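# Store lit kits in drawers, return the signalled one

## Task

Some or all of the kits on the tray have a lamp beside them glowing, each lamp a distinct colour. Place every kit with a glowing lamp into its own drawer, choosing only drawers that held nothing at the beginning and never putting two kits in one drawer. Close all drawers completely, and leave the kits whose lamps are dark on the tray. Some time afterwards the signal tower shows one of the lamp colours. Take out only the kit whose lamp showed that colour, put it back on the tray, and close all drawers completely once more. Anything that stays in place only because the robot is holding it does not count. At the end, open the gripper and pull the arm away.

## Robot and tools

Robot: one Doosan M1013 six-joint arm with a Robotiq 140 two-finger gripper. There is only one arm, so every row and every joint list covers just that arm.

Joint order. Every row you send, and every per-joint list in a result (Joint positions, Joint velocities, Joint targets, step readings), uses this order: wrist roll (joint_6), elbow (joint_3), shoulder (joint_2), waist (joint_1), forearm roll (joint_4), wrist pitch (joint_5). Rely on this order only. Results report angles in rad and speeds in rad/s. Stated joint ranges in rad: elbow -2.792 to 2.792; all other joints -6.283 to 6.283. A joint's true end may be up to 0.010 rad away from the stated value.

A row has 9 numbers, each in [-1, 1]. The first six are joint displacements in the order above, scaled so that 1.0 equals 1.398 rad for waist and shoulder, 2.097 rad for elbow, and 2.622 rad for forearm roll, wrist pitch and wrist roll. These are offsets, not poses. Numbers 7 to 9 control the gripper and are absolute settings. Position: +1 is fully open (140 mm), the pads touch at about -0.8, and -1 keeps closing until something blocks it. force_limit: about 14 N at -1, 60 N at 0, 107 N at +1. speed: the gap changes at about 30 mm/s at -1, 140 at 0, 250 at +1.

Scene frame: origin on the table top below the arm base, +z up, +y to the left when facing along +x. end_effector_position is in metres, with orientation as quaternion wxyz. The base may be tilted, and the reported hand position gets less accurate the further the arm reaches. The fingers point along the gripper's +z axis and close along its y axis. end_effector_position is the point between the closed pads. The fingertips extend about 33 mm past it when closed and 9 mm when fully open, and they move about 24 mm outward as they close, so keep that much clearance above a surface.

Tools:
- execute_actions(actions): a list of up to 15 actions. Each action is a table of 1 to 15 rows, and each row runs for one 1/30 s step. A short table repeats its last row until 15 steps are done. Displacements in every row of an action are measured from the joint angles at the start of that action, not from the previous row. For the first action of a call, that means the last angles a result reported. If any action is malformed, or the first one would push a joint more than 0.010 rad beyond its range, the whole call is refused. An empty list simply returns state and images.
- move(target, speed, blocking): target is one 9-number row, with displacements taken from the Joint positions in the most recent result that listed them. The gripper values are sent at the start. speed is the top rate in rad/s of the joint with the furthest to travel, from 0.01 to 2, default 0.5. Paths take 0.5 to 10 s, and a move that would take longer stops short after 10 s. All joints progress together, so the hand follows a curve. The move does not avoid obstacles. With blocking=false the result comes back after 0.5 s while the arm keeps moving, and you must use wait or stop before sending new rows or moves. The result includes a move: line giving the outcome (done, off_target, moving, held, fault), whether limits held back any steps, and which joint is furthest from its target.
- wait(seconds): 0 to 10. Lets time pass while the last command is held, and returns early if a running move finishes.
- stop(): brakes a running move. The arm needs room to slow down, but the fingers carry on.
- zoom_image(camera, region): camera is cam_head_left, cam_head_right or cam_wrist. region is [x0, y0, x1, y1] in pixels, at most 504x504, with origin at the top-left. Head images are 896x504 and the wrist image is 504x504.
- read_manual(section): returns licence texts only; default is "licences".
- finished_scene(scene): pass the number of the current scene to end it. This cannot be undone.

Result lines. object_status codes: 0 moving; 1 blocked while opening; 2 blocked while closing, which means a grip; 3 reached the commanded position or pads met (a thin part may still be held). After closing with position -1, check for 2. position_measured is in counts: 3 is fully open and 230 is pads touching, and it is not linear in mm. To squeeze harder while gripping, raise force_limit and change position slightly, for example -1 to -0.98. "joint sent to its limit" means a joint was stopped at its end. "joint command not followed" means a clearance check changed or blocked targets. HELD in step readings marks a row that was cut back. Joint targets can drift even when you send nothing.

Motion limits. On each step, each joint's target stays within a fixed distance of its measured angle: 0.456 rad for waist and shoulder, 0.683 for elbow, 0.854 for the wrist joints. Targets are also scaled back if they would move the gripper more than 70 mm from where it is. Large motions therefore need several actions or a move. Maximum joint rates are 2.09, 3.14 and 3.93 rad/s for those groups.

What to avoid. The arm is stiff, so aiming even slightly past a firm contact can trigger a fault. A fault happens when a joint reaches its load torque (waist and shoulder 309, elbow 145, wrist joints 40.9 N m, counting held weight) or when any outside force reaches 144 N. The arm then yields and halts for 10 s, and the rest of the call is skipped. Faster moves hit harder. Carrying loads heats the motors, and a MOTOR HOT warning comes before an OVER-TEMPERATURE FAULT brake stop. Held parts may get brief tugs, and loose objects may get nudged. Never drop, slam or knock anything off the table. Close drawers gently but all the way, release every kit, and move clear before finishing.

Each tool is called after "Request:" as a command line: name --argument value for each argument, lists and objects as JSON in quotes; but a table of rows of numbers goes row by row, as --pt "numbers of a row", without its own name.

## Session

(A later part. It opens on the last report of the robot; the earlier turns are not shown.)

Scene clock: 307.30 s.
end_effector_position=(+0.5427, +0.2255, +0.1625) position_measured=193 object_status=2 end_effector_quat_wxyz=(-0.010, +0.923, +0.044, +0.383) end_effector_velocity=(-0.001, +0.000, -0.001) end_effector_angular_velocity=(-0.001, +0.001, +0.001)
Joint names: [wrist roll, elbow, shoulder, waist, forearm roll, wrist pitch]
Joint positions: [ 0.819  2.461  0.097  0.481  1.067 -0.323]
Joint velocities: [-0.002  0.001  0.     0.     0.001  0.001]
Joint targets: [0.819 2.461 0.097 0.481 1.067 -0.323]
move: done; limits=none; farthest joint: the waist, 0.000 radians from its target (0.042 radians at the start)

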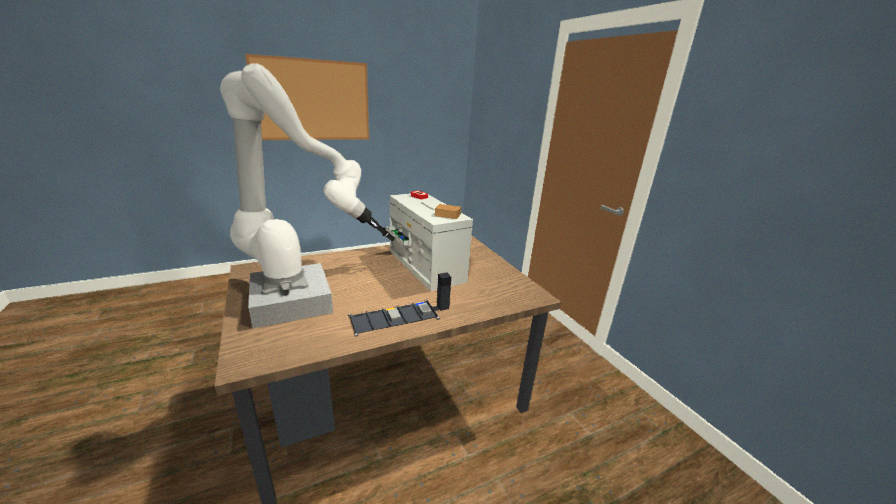

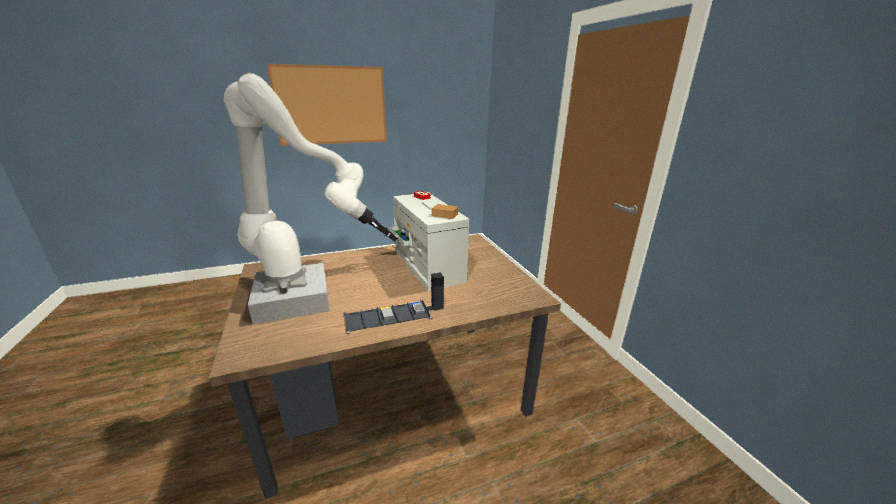

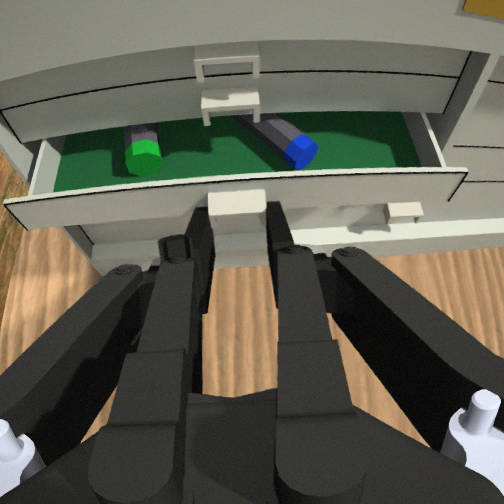

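Request:
move --target '[0.0004,-0.0318,0.0384,-0.0302,-0.0137,0.0103,-1,0,0]' --speed 0.1

Request:
execute_actions --actions '[[[0,0,0,0,0,0,-0.25,0,0]]]'

Request:
move --target '[-0.0004,0.0318,-0.0384,0.0302,0.0137,-0.0103,-0.25,0,0]' --speed 0.3

Request:
move --target '[0.26,0.0444,0.0226,-0.2529,-0.3646,-0.0018,-0.25,0,0]' --speed 1.5

Request:
move --target '[0.0003,-0.0175,0.019,-0.002,-0.0012,0.0038,-0.25,0,0]' --speed 0.2

Scene clock: 318.60 s.
end_effector_position=(+0.5861, +0.2293, +0.1624) position_measured=193 object_status=2 end_effector_quat_wxyz=(-0.010, +0.923, +0.044, +0.383) end_effector_velocity=(+0.000, -0.000, -0.000) end_effector_angular_velocity=(-0.000, +0.001, -0.000)
Joint names: [wrist roll, elbow, shoulder, waist, forearm roll, wrist pitch]
Joint positions: [ 0.82   2.394  0.151  0.439  1.031 -0.296]
Joint velocities: [-0.002 -0.001  0.001 -0.001  0.002  0.001]
Joint targets: [0.820 2.394 0.151 0.439 1.031 -0.296]
move: done; limits=none; farthest joint: the waist, 0.000 radians from its target (0.042 radians at the start)

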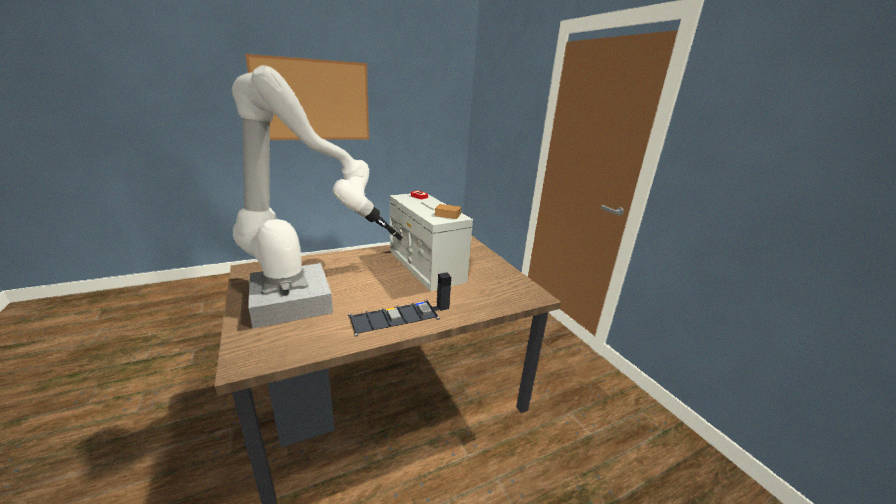

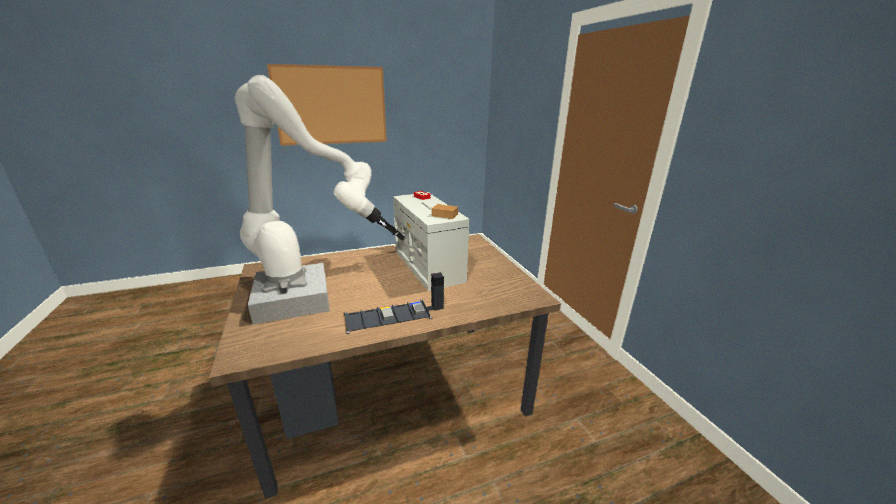

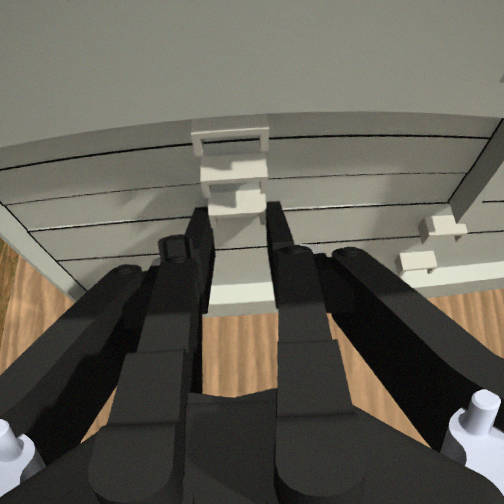

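Scene clock: 319.10 s.
end_effector_position=(+0.5861, +0.2293, +0.1624) position_measured=160 object_status=3 end_effector_quat_wxyz=(-0.010, +0.923, +0.044, +0.383) end_effector_velocity=(-0.000, +0.000, +0.000) end_effector_angular_velocity=(-0.001, -0.000, +0.002)
Joint names: [wrist roll, elbow, shoulder, waist, forearm roll, wrist pitch]
Joint positions: [ 0.82   2.394  0.151  0.439  1.031 -0.296]
Joint velocities: [-0.002  0.    -0.     0.    -0.     0.   ]
Joint targets: [0.820 2.394 0.151 0.439 1.031 -0.296]
Step readings (joint positions):
0: [0.820 2.394 0.151 0.439 1.031 -0.296]
1: [0.820 2.394 0.151 0.439 1.031 -0.296]
2: [0.820 2.394 0.151 0.439 1.031 -0.296]
4: [0.820 2.394 0.151 0.439 1.031 -0.296]
8: [0.820 2.394 0.151 0.439 1.031 -0.296]
15: Joint positions above

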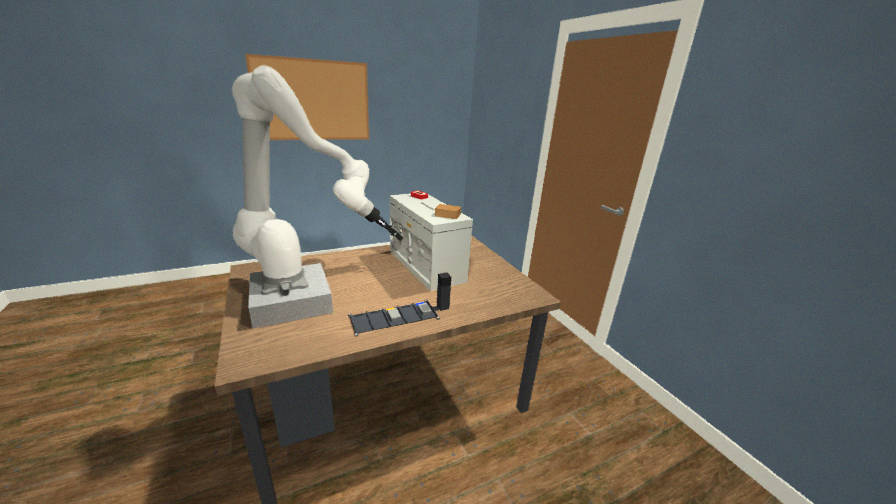

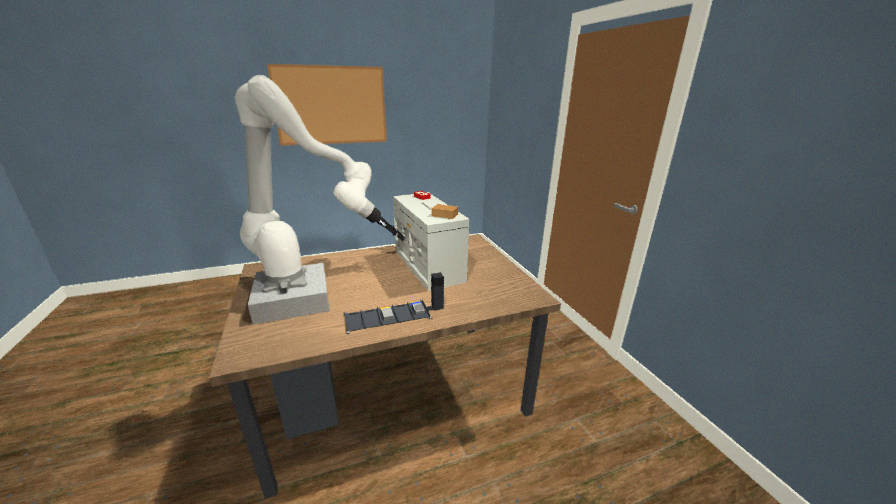

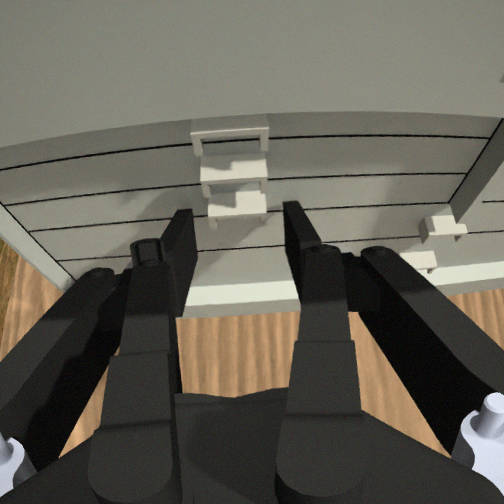

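Scene clock: 319.87 s.
end_effector_position=(+0.5427, +0.2255, +0.1625) position_measured=160 object_status=3 end_effector_quat_wxyz=(-0.010, +0.923, +0.044, +0.383) end_effector_velocity=(-0.001, -0.000, -0.000) end_effector_angular_velocity=(-0.000, +0.000, +0.000)
Joint names: [wrist roll, elbow, shoulder, waist, forearm roll, wrist pitch]
Joint positions: [ 0.819  2.461  0.097  0.481  1.067 -0.323]
Joint velocities: [-0.001  0.001 -0.001  0.     0.001  0.   ]
Joint targets: [0.819 2.461 0.097 0.481 1.067 -0.323]
move: done; limits=none; farthest joint: the waist, 0.000 radians from its target (0.042 radians at the start)

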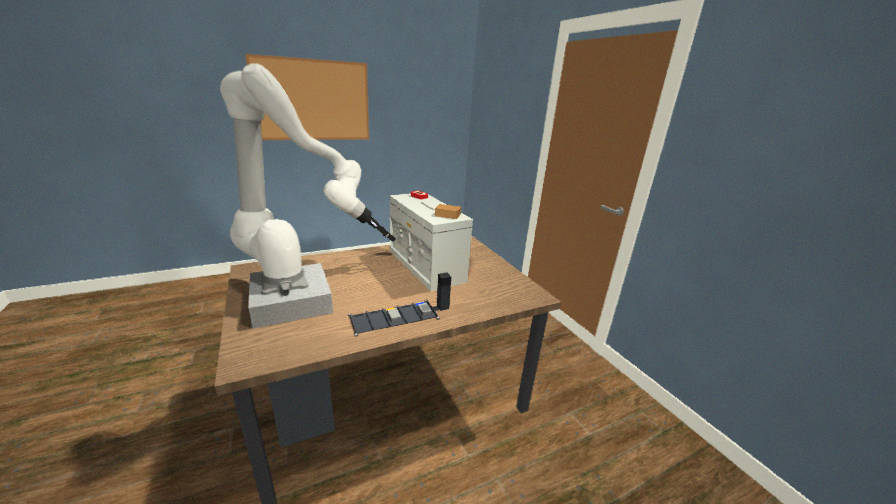

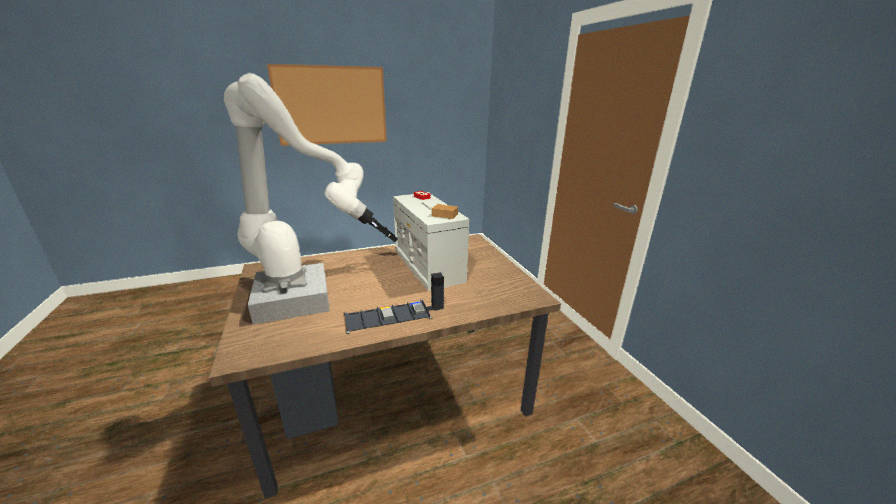

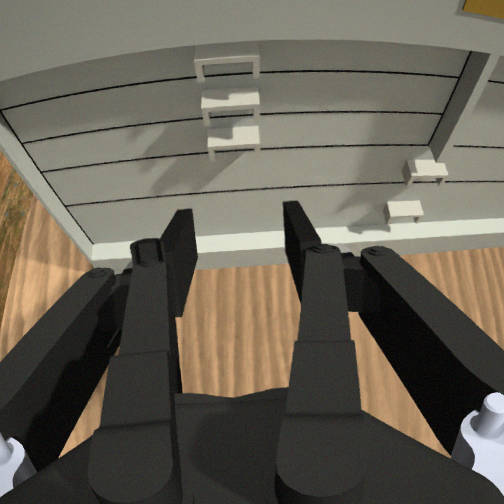

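Scene clock: 321.17 s.
end_effector_position=(+0.5537, +0.0999, +0.1273) position_measured=160 object_status=3 end_effector_quat_wxyz=(-0.010, +0.923, +0.043, +0.383) end_effector_velocity=(+0.000, -0.000, +0.000) end_effector_angular_velocity=(+0.000, -0.000, -0.000)
Joint names: [wrist roll, elbow, shoulder, waist, forearm roll, wrist pitch]
Joint positions: [ 1.501  2.554  0.129  0.128  0.111 -0.328]
Joint velocities: [ 0.001  0.    -0.    -0.    -0.001  0.   ]
Joint targets: [1.501 2.554 0.129 0.128 0.111 -0.328]
move: done; limits=none; farthest joint: the waist, 0.000 radians from its target (0.354 radians at the start)

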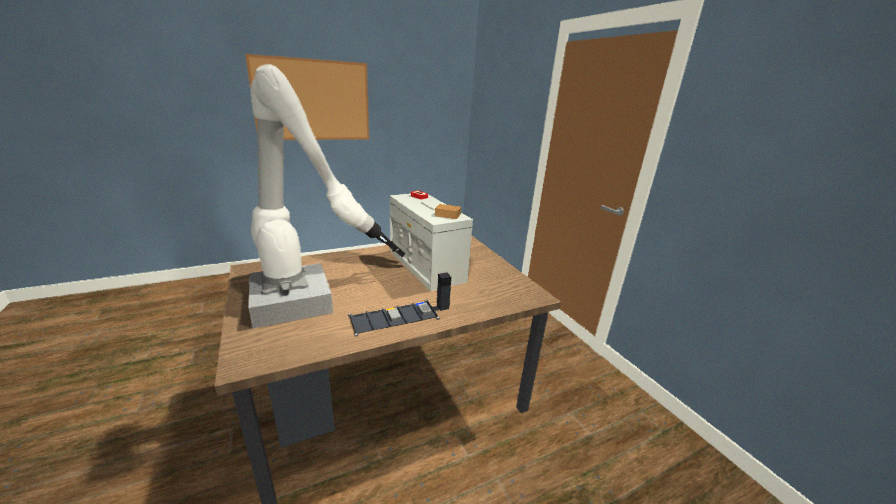

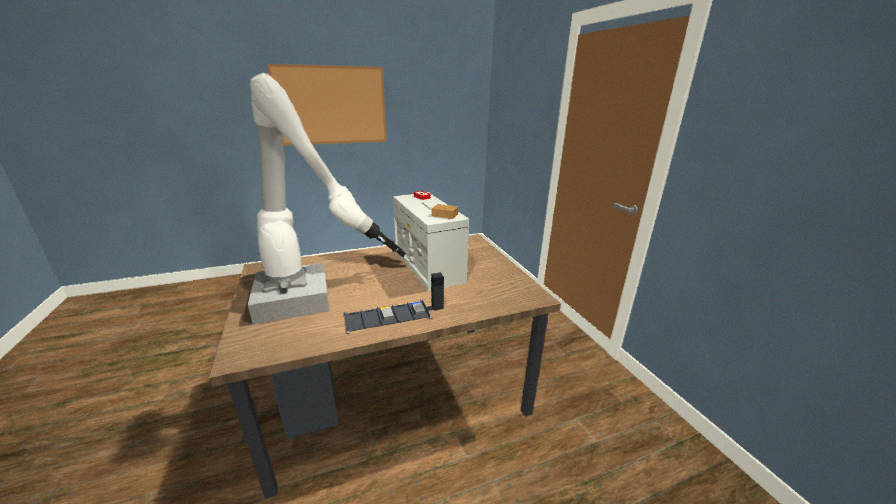

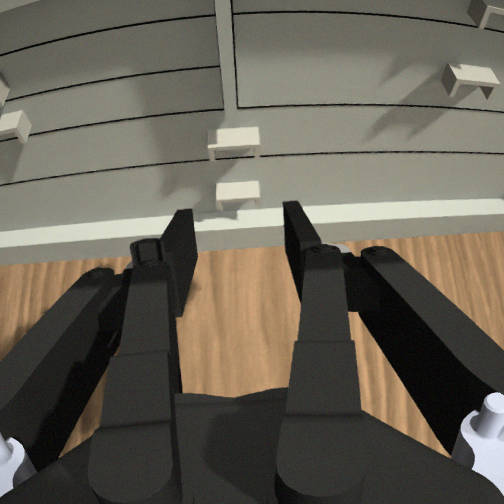

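Scene clock: 321.90 s.
end_effector_position=(+0.5751, +0.1019, +0.1276) position_measured=160 object_status=3 end_effector_quat_wxyz=(-0.010, +0.923, +0.043, +0.383) end_effector_velocity=(+0.001, +0.000, +0.001) end_effector_angular_velocity=(-0.000, -0.001, +0.001)
Joint names: [wrist roll, elbow, shoulder, waist, forearm roll, wrist pitch]
Joint positions: [ 1.501  2.517  0.155  0.125  0.108 -0.318]
Joint velocities: [-0.001 -0.001 -0.     0.     0.     0.   ]
Joint targets: [1.501 2.517 0.155 0.125 0.108 -0.318]
move: done; limits=none; farthest joint: the waist, 0.000 radians from its target (0.002 radians at the start)

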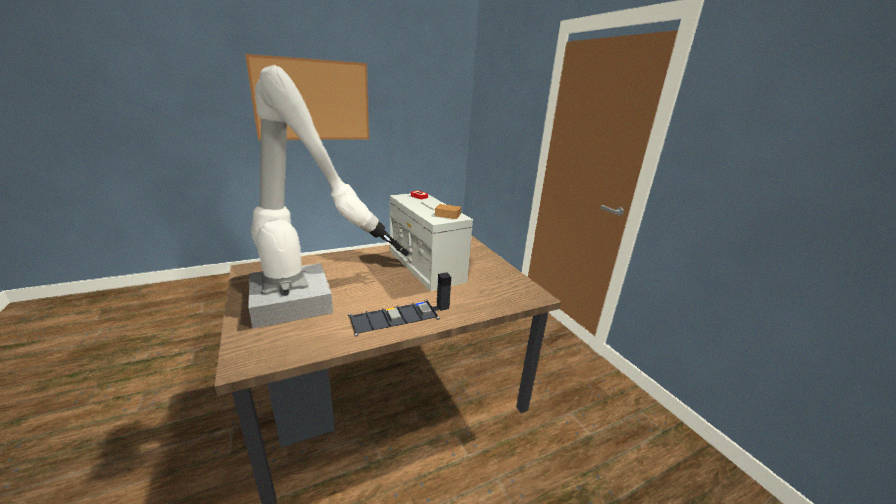

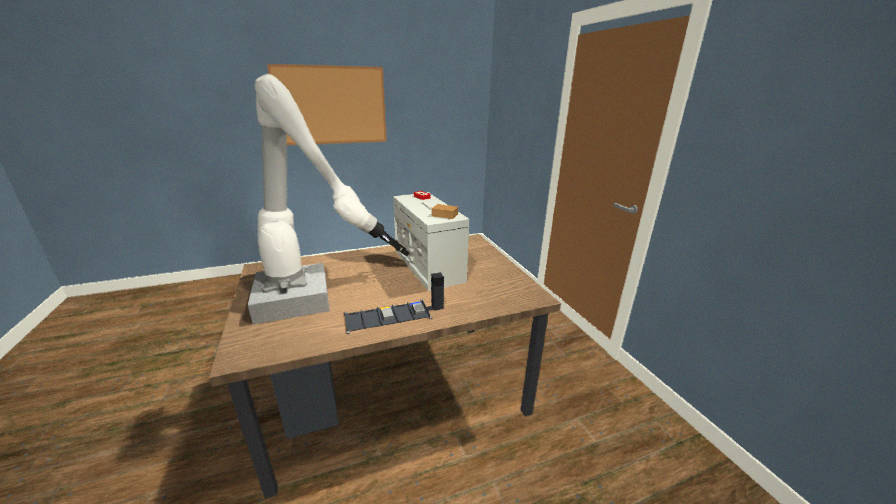

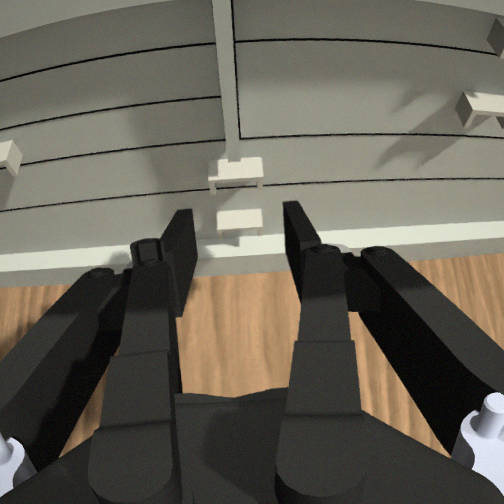

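Alignment matches the L3 handle view.

Request:
move --target '[0.0003,-0.0176,0.0191,-0.0021,-0.0013,0.0039,-0.25,0,0]' --speed 0.2

Request:
execute_actions --actions '[[[0,0,0,0,0,0,-1,0,0]]]'

Request:
move --target '[-0.0006,0.0351,-0.0381,0.0041,0.0025,-0.0077,-1,0,0]' --speed 0.17

Request:
move --target '[-0.0019,0.0343,-0.0411,0.0055,0.0044,-0.0057,-1,0,0]' --speed 0.17

Request:
move --target '[-0.0028,0.0249,-0.0333,0.0053,0.0051,-0.0023,-1,0,0]' --speed 0.17

Request:
execute_actions --actions '[[[0,0,0,0,0,0,-0.25,0,0]]]'

Scene clock: 327.23 s.
end_effector_position=(+0.5965, +0.1037, +0.1275) position_measured=160 object_status=3 end_effector_quat_wxyz=(-0.010, +0.923, +0.043, +0.383) end_effector_velocity=(+0.000, -0.000, +0.000) end_effector_angular_velocity=(+0.001, +0.000, -0.001)
Joint names: [wrist roll, elbow, shoulder, waist, forearm roll, wrist pitch]
Joint positions: [ 1.502  2.48   0.182  0.122  0.104 -0.307]
Joint velocities: [-0.    -0.001  0.    -0.     0.001  0.001]
Joint targets: [1.502 2.480 0.182 0.122 0.104 -0.307]
move: done; limits=none; farthest joint: the waist, 0.000 radians from its target (0.003 radians at the start)

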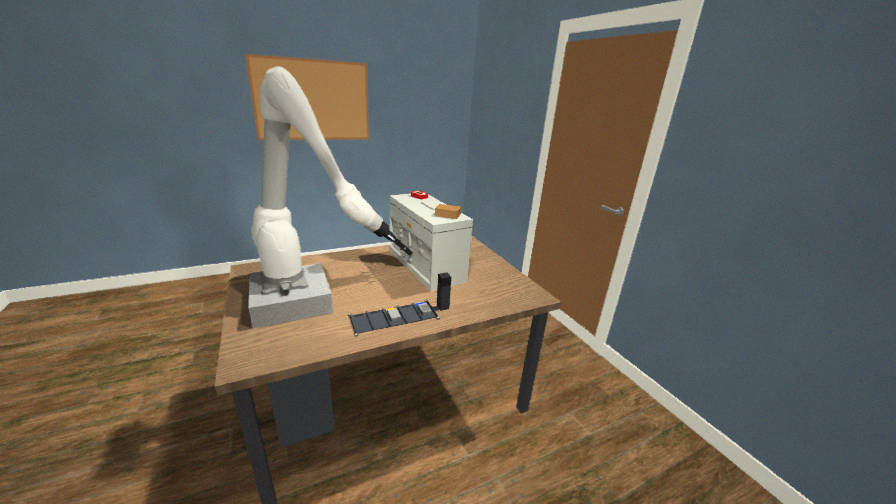

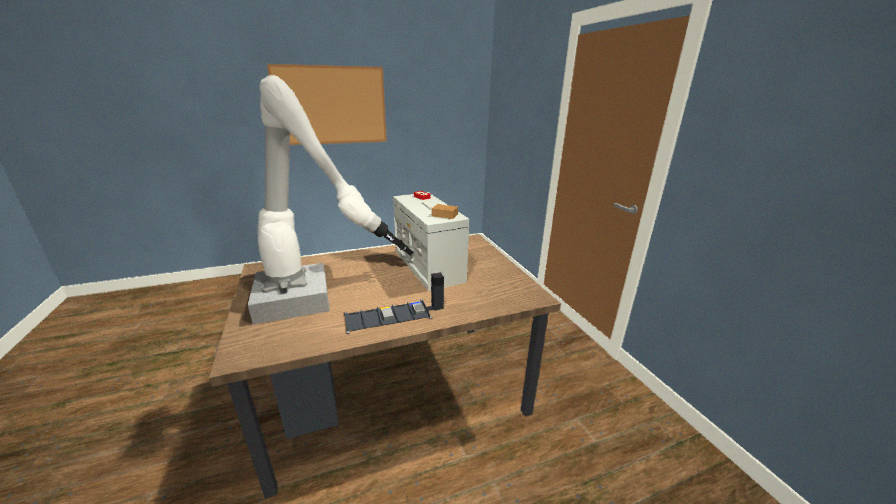

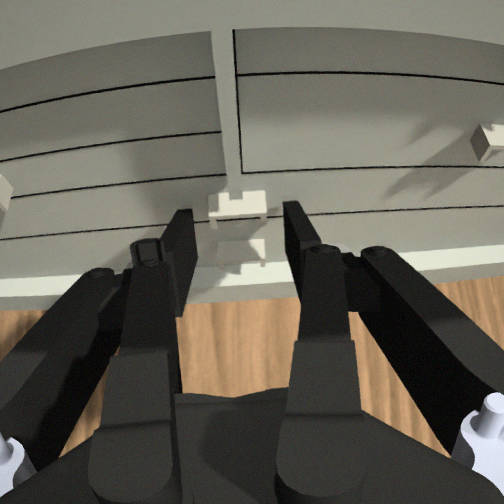

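Scene clock: 327.73 s.
end_effector_position=(+0.5965, +0.1037, +0.1275) position_measured=193 object_status=2 end_effector_quat_wxyz=(-0.010, +0.923, +0.043, +0.383) end_effector_velocity=(-0.000, +0.000, -0.001) end_effector_angular_velocity=(-0.002, +0.001, +0.002)
Joint names: [wrist roll, elbow, shoulder, waist, forearm roll, wrist pitch]
Joint positions: [ 1.502  2.48   0.182  0.122  0.104 -0.307]
Joint velocities: [-0.001 -0.     0.001  0.    -0.001  0.001]
Joint targets: [1.502 2.480 0.182 0.122 0.104 -0.307]
Step readings (joint positions):
0: [1.502 2.480 0.182 0.122 0.104 -0.307]
1: [1.502 2.480 0.182 0.122 0.104 -0.307]
2: [1.502 2.480 0.182 0.122 0.104 -0.307]
4: [1.502 2.480 0.182 0.122 0.104 -0.307]
8: [1.502 2.480 0.182 0.122 0.104 -0.307]
15: Joint positions above

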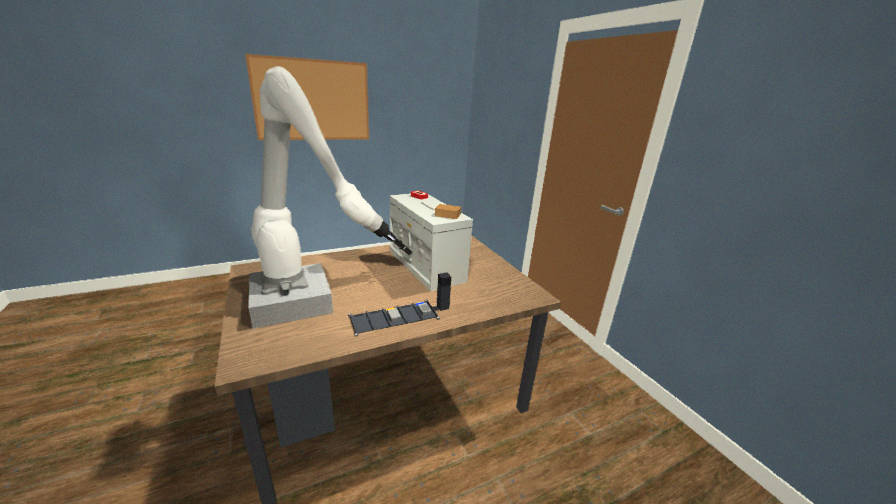

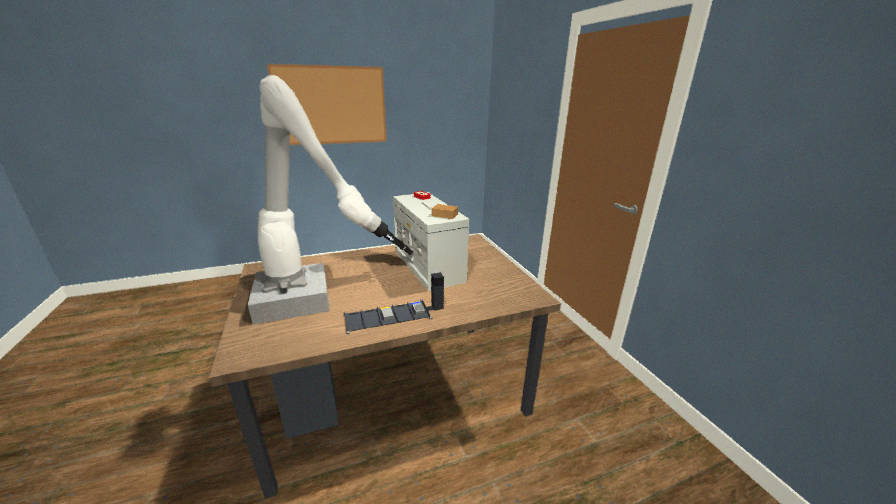

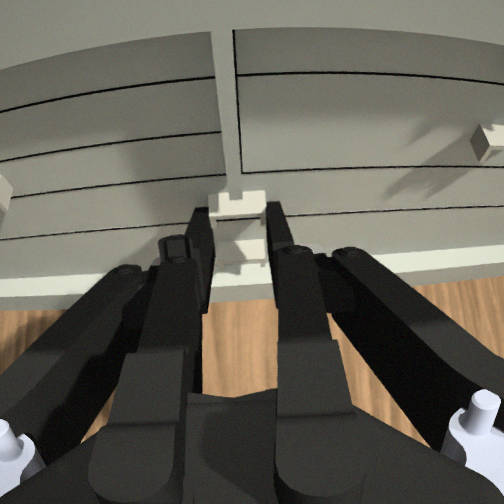

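Scene clock: 328.53 s.
end_effector_position=(+0.5537, +0.0999, +0.1273) position_measured=193 object_status=2 end_effector_quat_wxyz=(-0.010, +0.923, +0.043, +0.383) end_effector_velocity=(-0.001, -0.000, -0.000) end_effector_angular_velocity=(+0.000, +0.001, -0.000)
Joint names: [wrist roll, elbow, shoulder, waist, forearm roll, wrist pitch]
Joint positions: [ 1.501  2.554  0.129  0.128  0.111 -0.328]
Joint velocities: [ 0.     0.001 -0.    -0.     0.     0.001]
Joint targets: [1.501 2.554 0.129 0.128 0.111 -0.328]
move: done; limits=none; farthest joint: the waist, 0.000 radians from its target (0.006 radians at the start)

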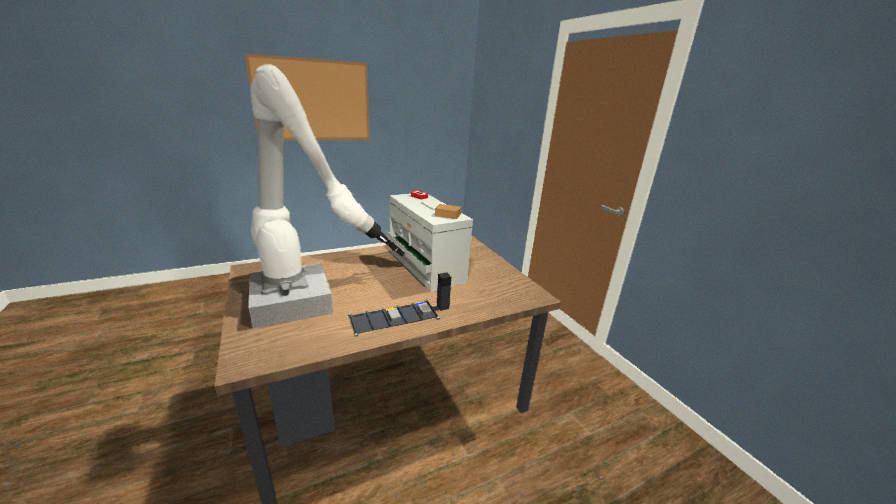

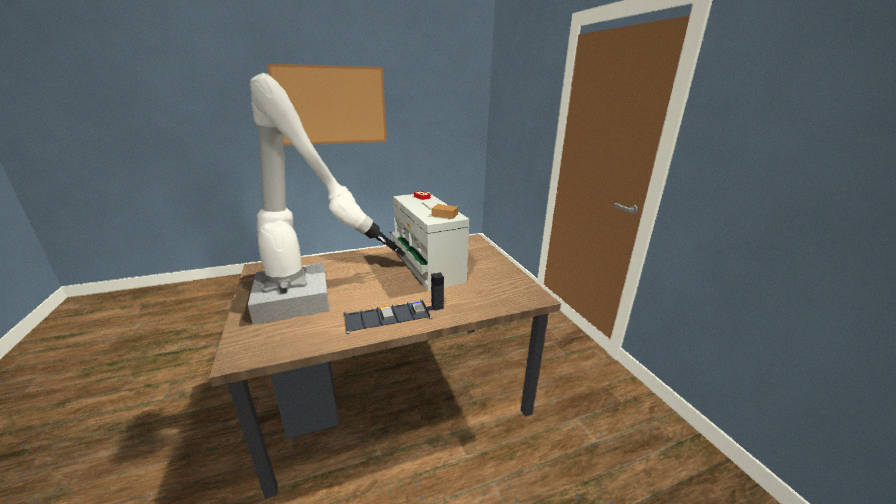

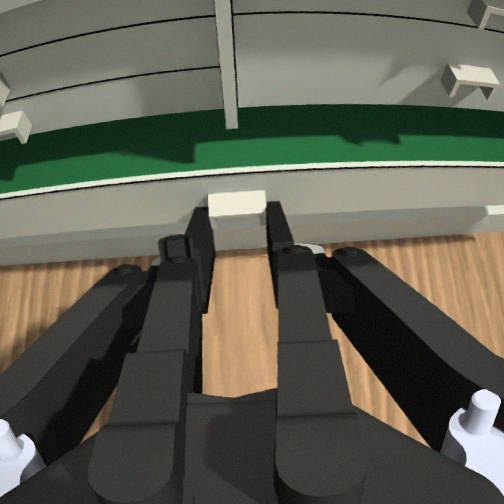

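Scene clock: 329.33 s.
end_effector_position=(+0.5108, +0.0962, +0.1274) position_measured=193 object_status=2 end_effector_quat_wxyz=(-0.010, +0.923, +0.043, +0.383) end_effector_velocity=(-0.001, -0.000, -0.000) end_effector_angular_velocity=(+0.001, +0.000, -0.000)
Joint names: [wrist roll, elbow, shoulder, waist, forearm roll, wrist pitch]
Joint positions: [ 1.496  2.626  0.071  0.135  0.122 -0.343]
Joint velocities: [ 0.001  0.001 -0.001  0.    -0.     0.   ]
Joint targets: [1.496 2.626 0.071 0.135 0.122 -0.343]
move: done; limits=none; farthest joint: the waist, 0.000 radians from its target (0.008 radians at the start)

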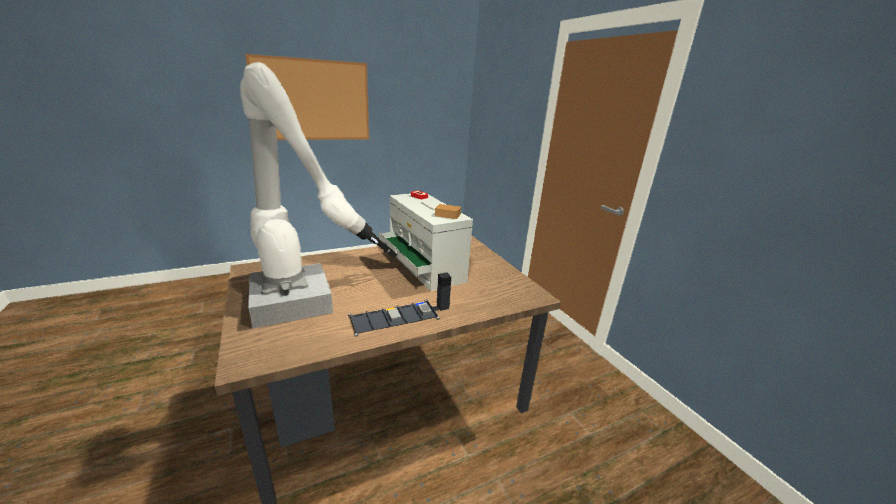

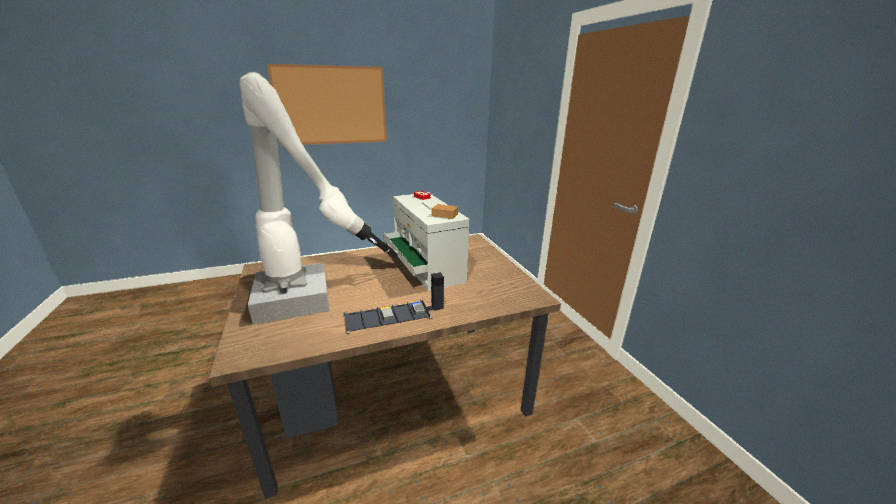

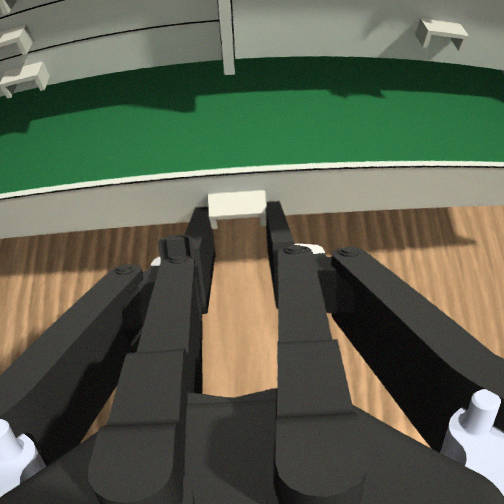

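Scene clock: 330.10 s.
end_effector_position=(+0.4790, +0.0934, +0.1274) position_measured=193 object_status=2 end_effector_quat_wxyz=(-0.010, +0.923, +0.044, +0.383) end_effector_velocity=(-0.001, -0.000, +0.000) end_effector_angular_velocity=(+0.001, +0.000, -0.001)
Joint names: [wrist roll, elbow, shoulder, waist, forearm roll, wrist pitch]
Joint positions: [ 1.488  2.678  0.025  0.143  0.136 -0.349]
Joint velocities: [ 0.001  0.001 -0.001  0.     0.001  0.   ]
Joint targets: [1.488 2.678 0.025 0.143 0.136 -0.349]
move: done; limits=none; farthest joint: the waist, 0.000 radians from its target (0.007 radians at the start)

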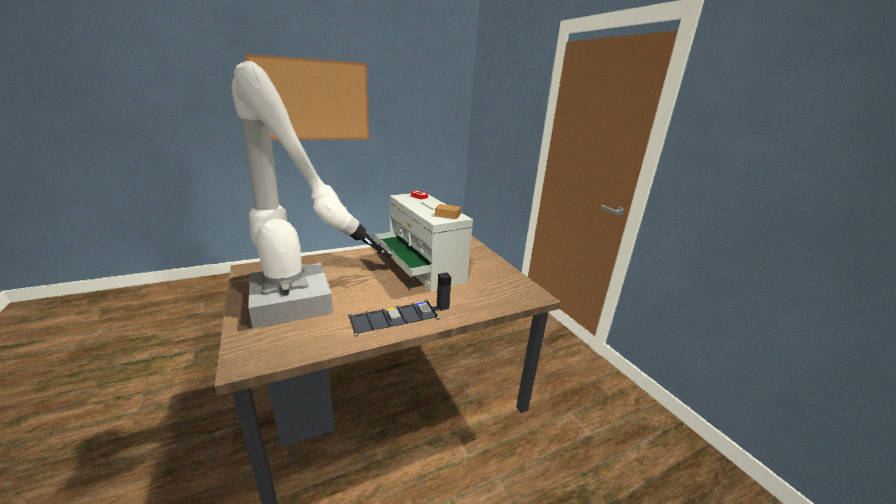

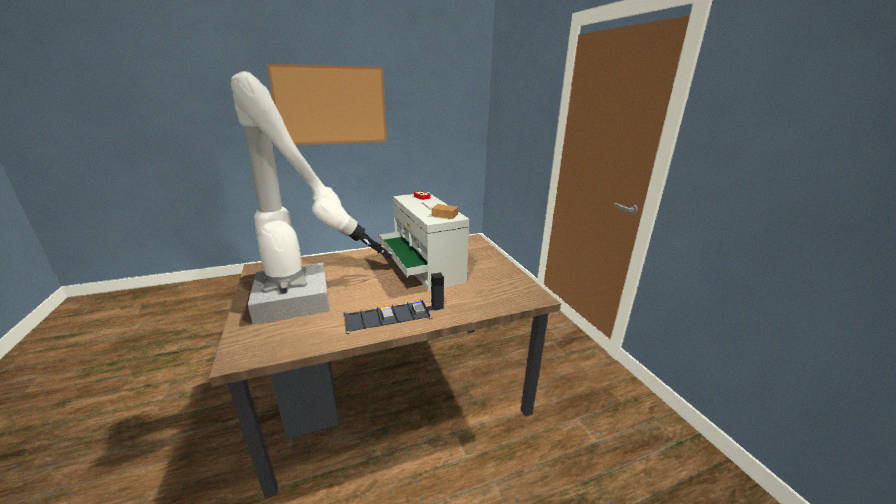

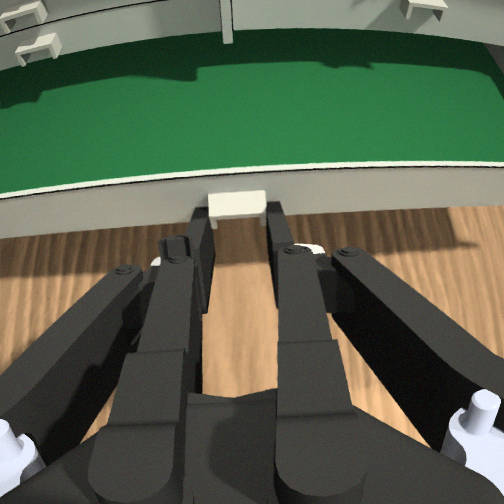

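Scene clock: 330.60 s.
end_effector_position=(+0.4790, +0.0935, +0.1274) position_measured=160 object_status=3 end_effector_quat_wxyz=(-0.010, +0.923, +0.044, +0.383) end_effector_velocity=(+0.000, +0.000, +0.000) end_effector_angular_velocity=(-0.000, -0.002, +0.001)
Joint names: [wrist roll, elbow, shoulder, waist, forearm roll, wrist pitch]
Joint positions: [ 1.488  2.678  0.025  0.143  0.136 -0.349]
Joint velocities: [-0.    -0.    -0.    -0.    -0.001 -0.002]
Joint targets: [1.488 2.678 0.025 0.143 0.136 -0.349]
Step readings (joint positions):
0: [1.488 2.678 0.025 0.143 0.136 -0.349]
1: [1.488 2.678 0.025 0.143 0.136 -0.349]
2: [1.488 2.678 0.025 0.143 0.136 -0.349]
4: [1.488 2.678 0.025 0.143 0.136 -0.349]
8: [1.488 2.678 0.025 0.143 0.136 -0.349]
15: Joint positions above

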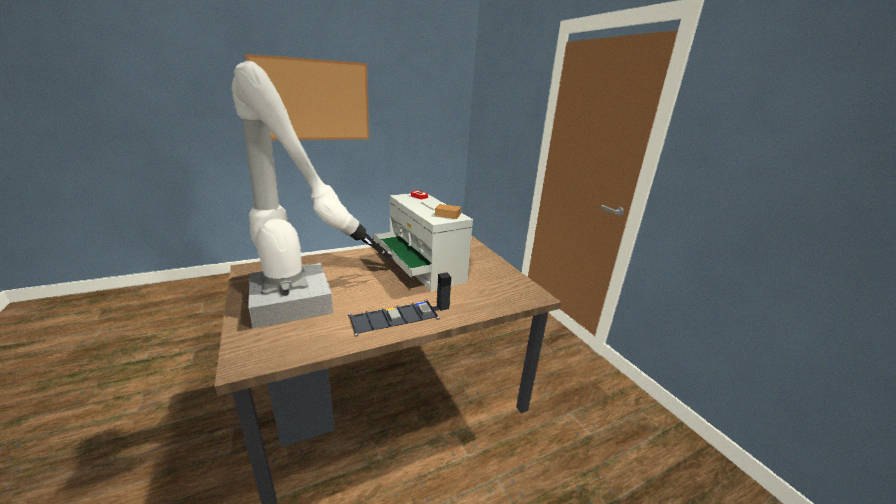

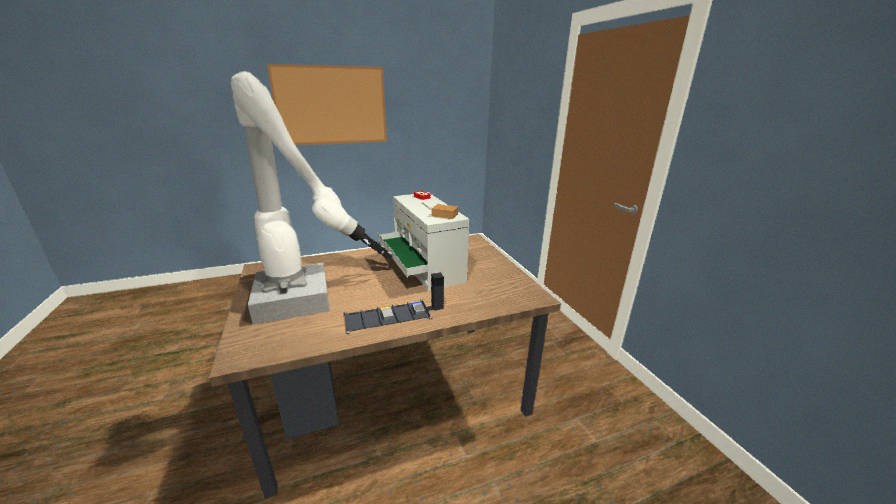

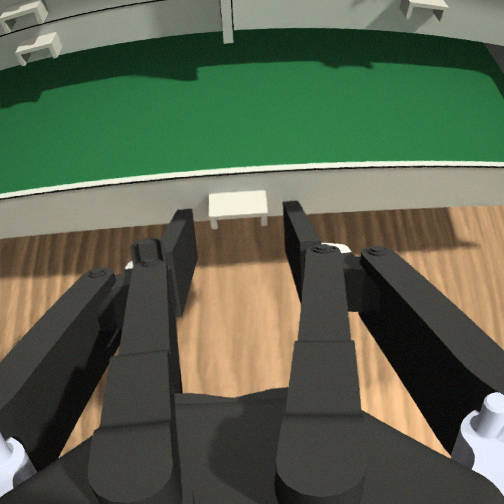

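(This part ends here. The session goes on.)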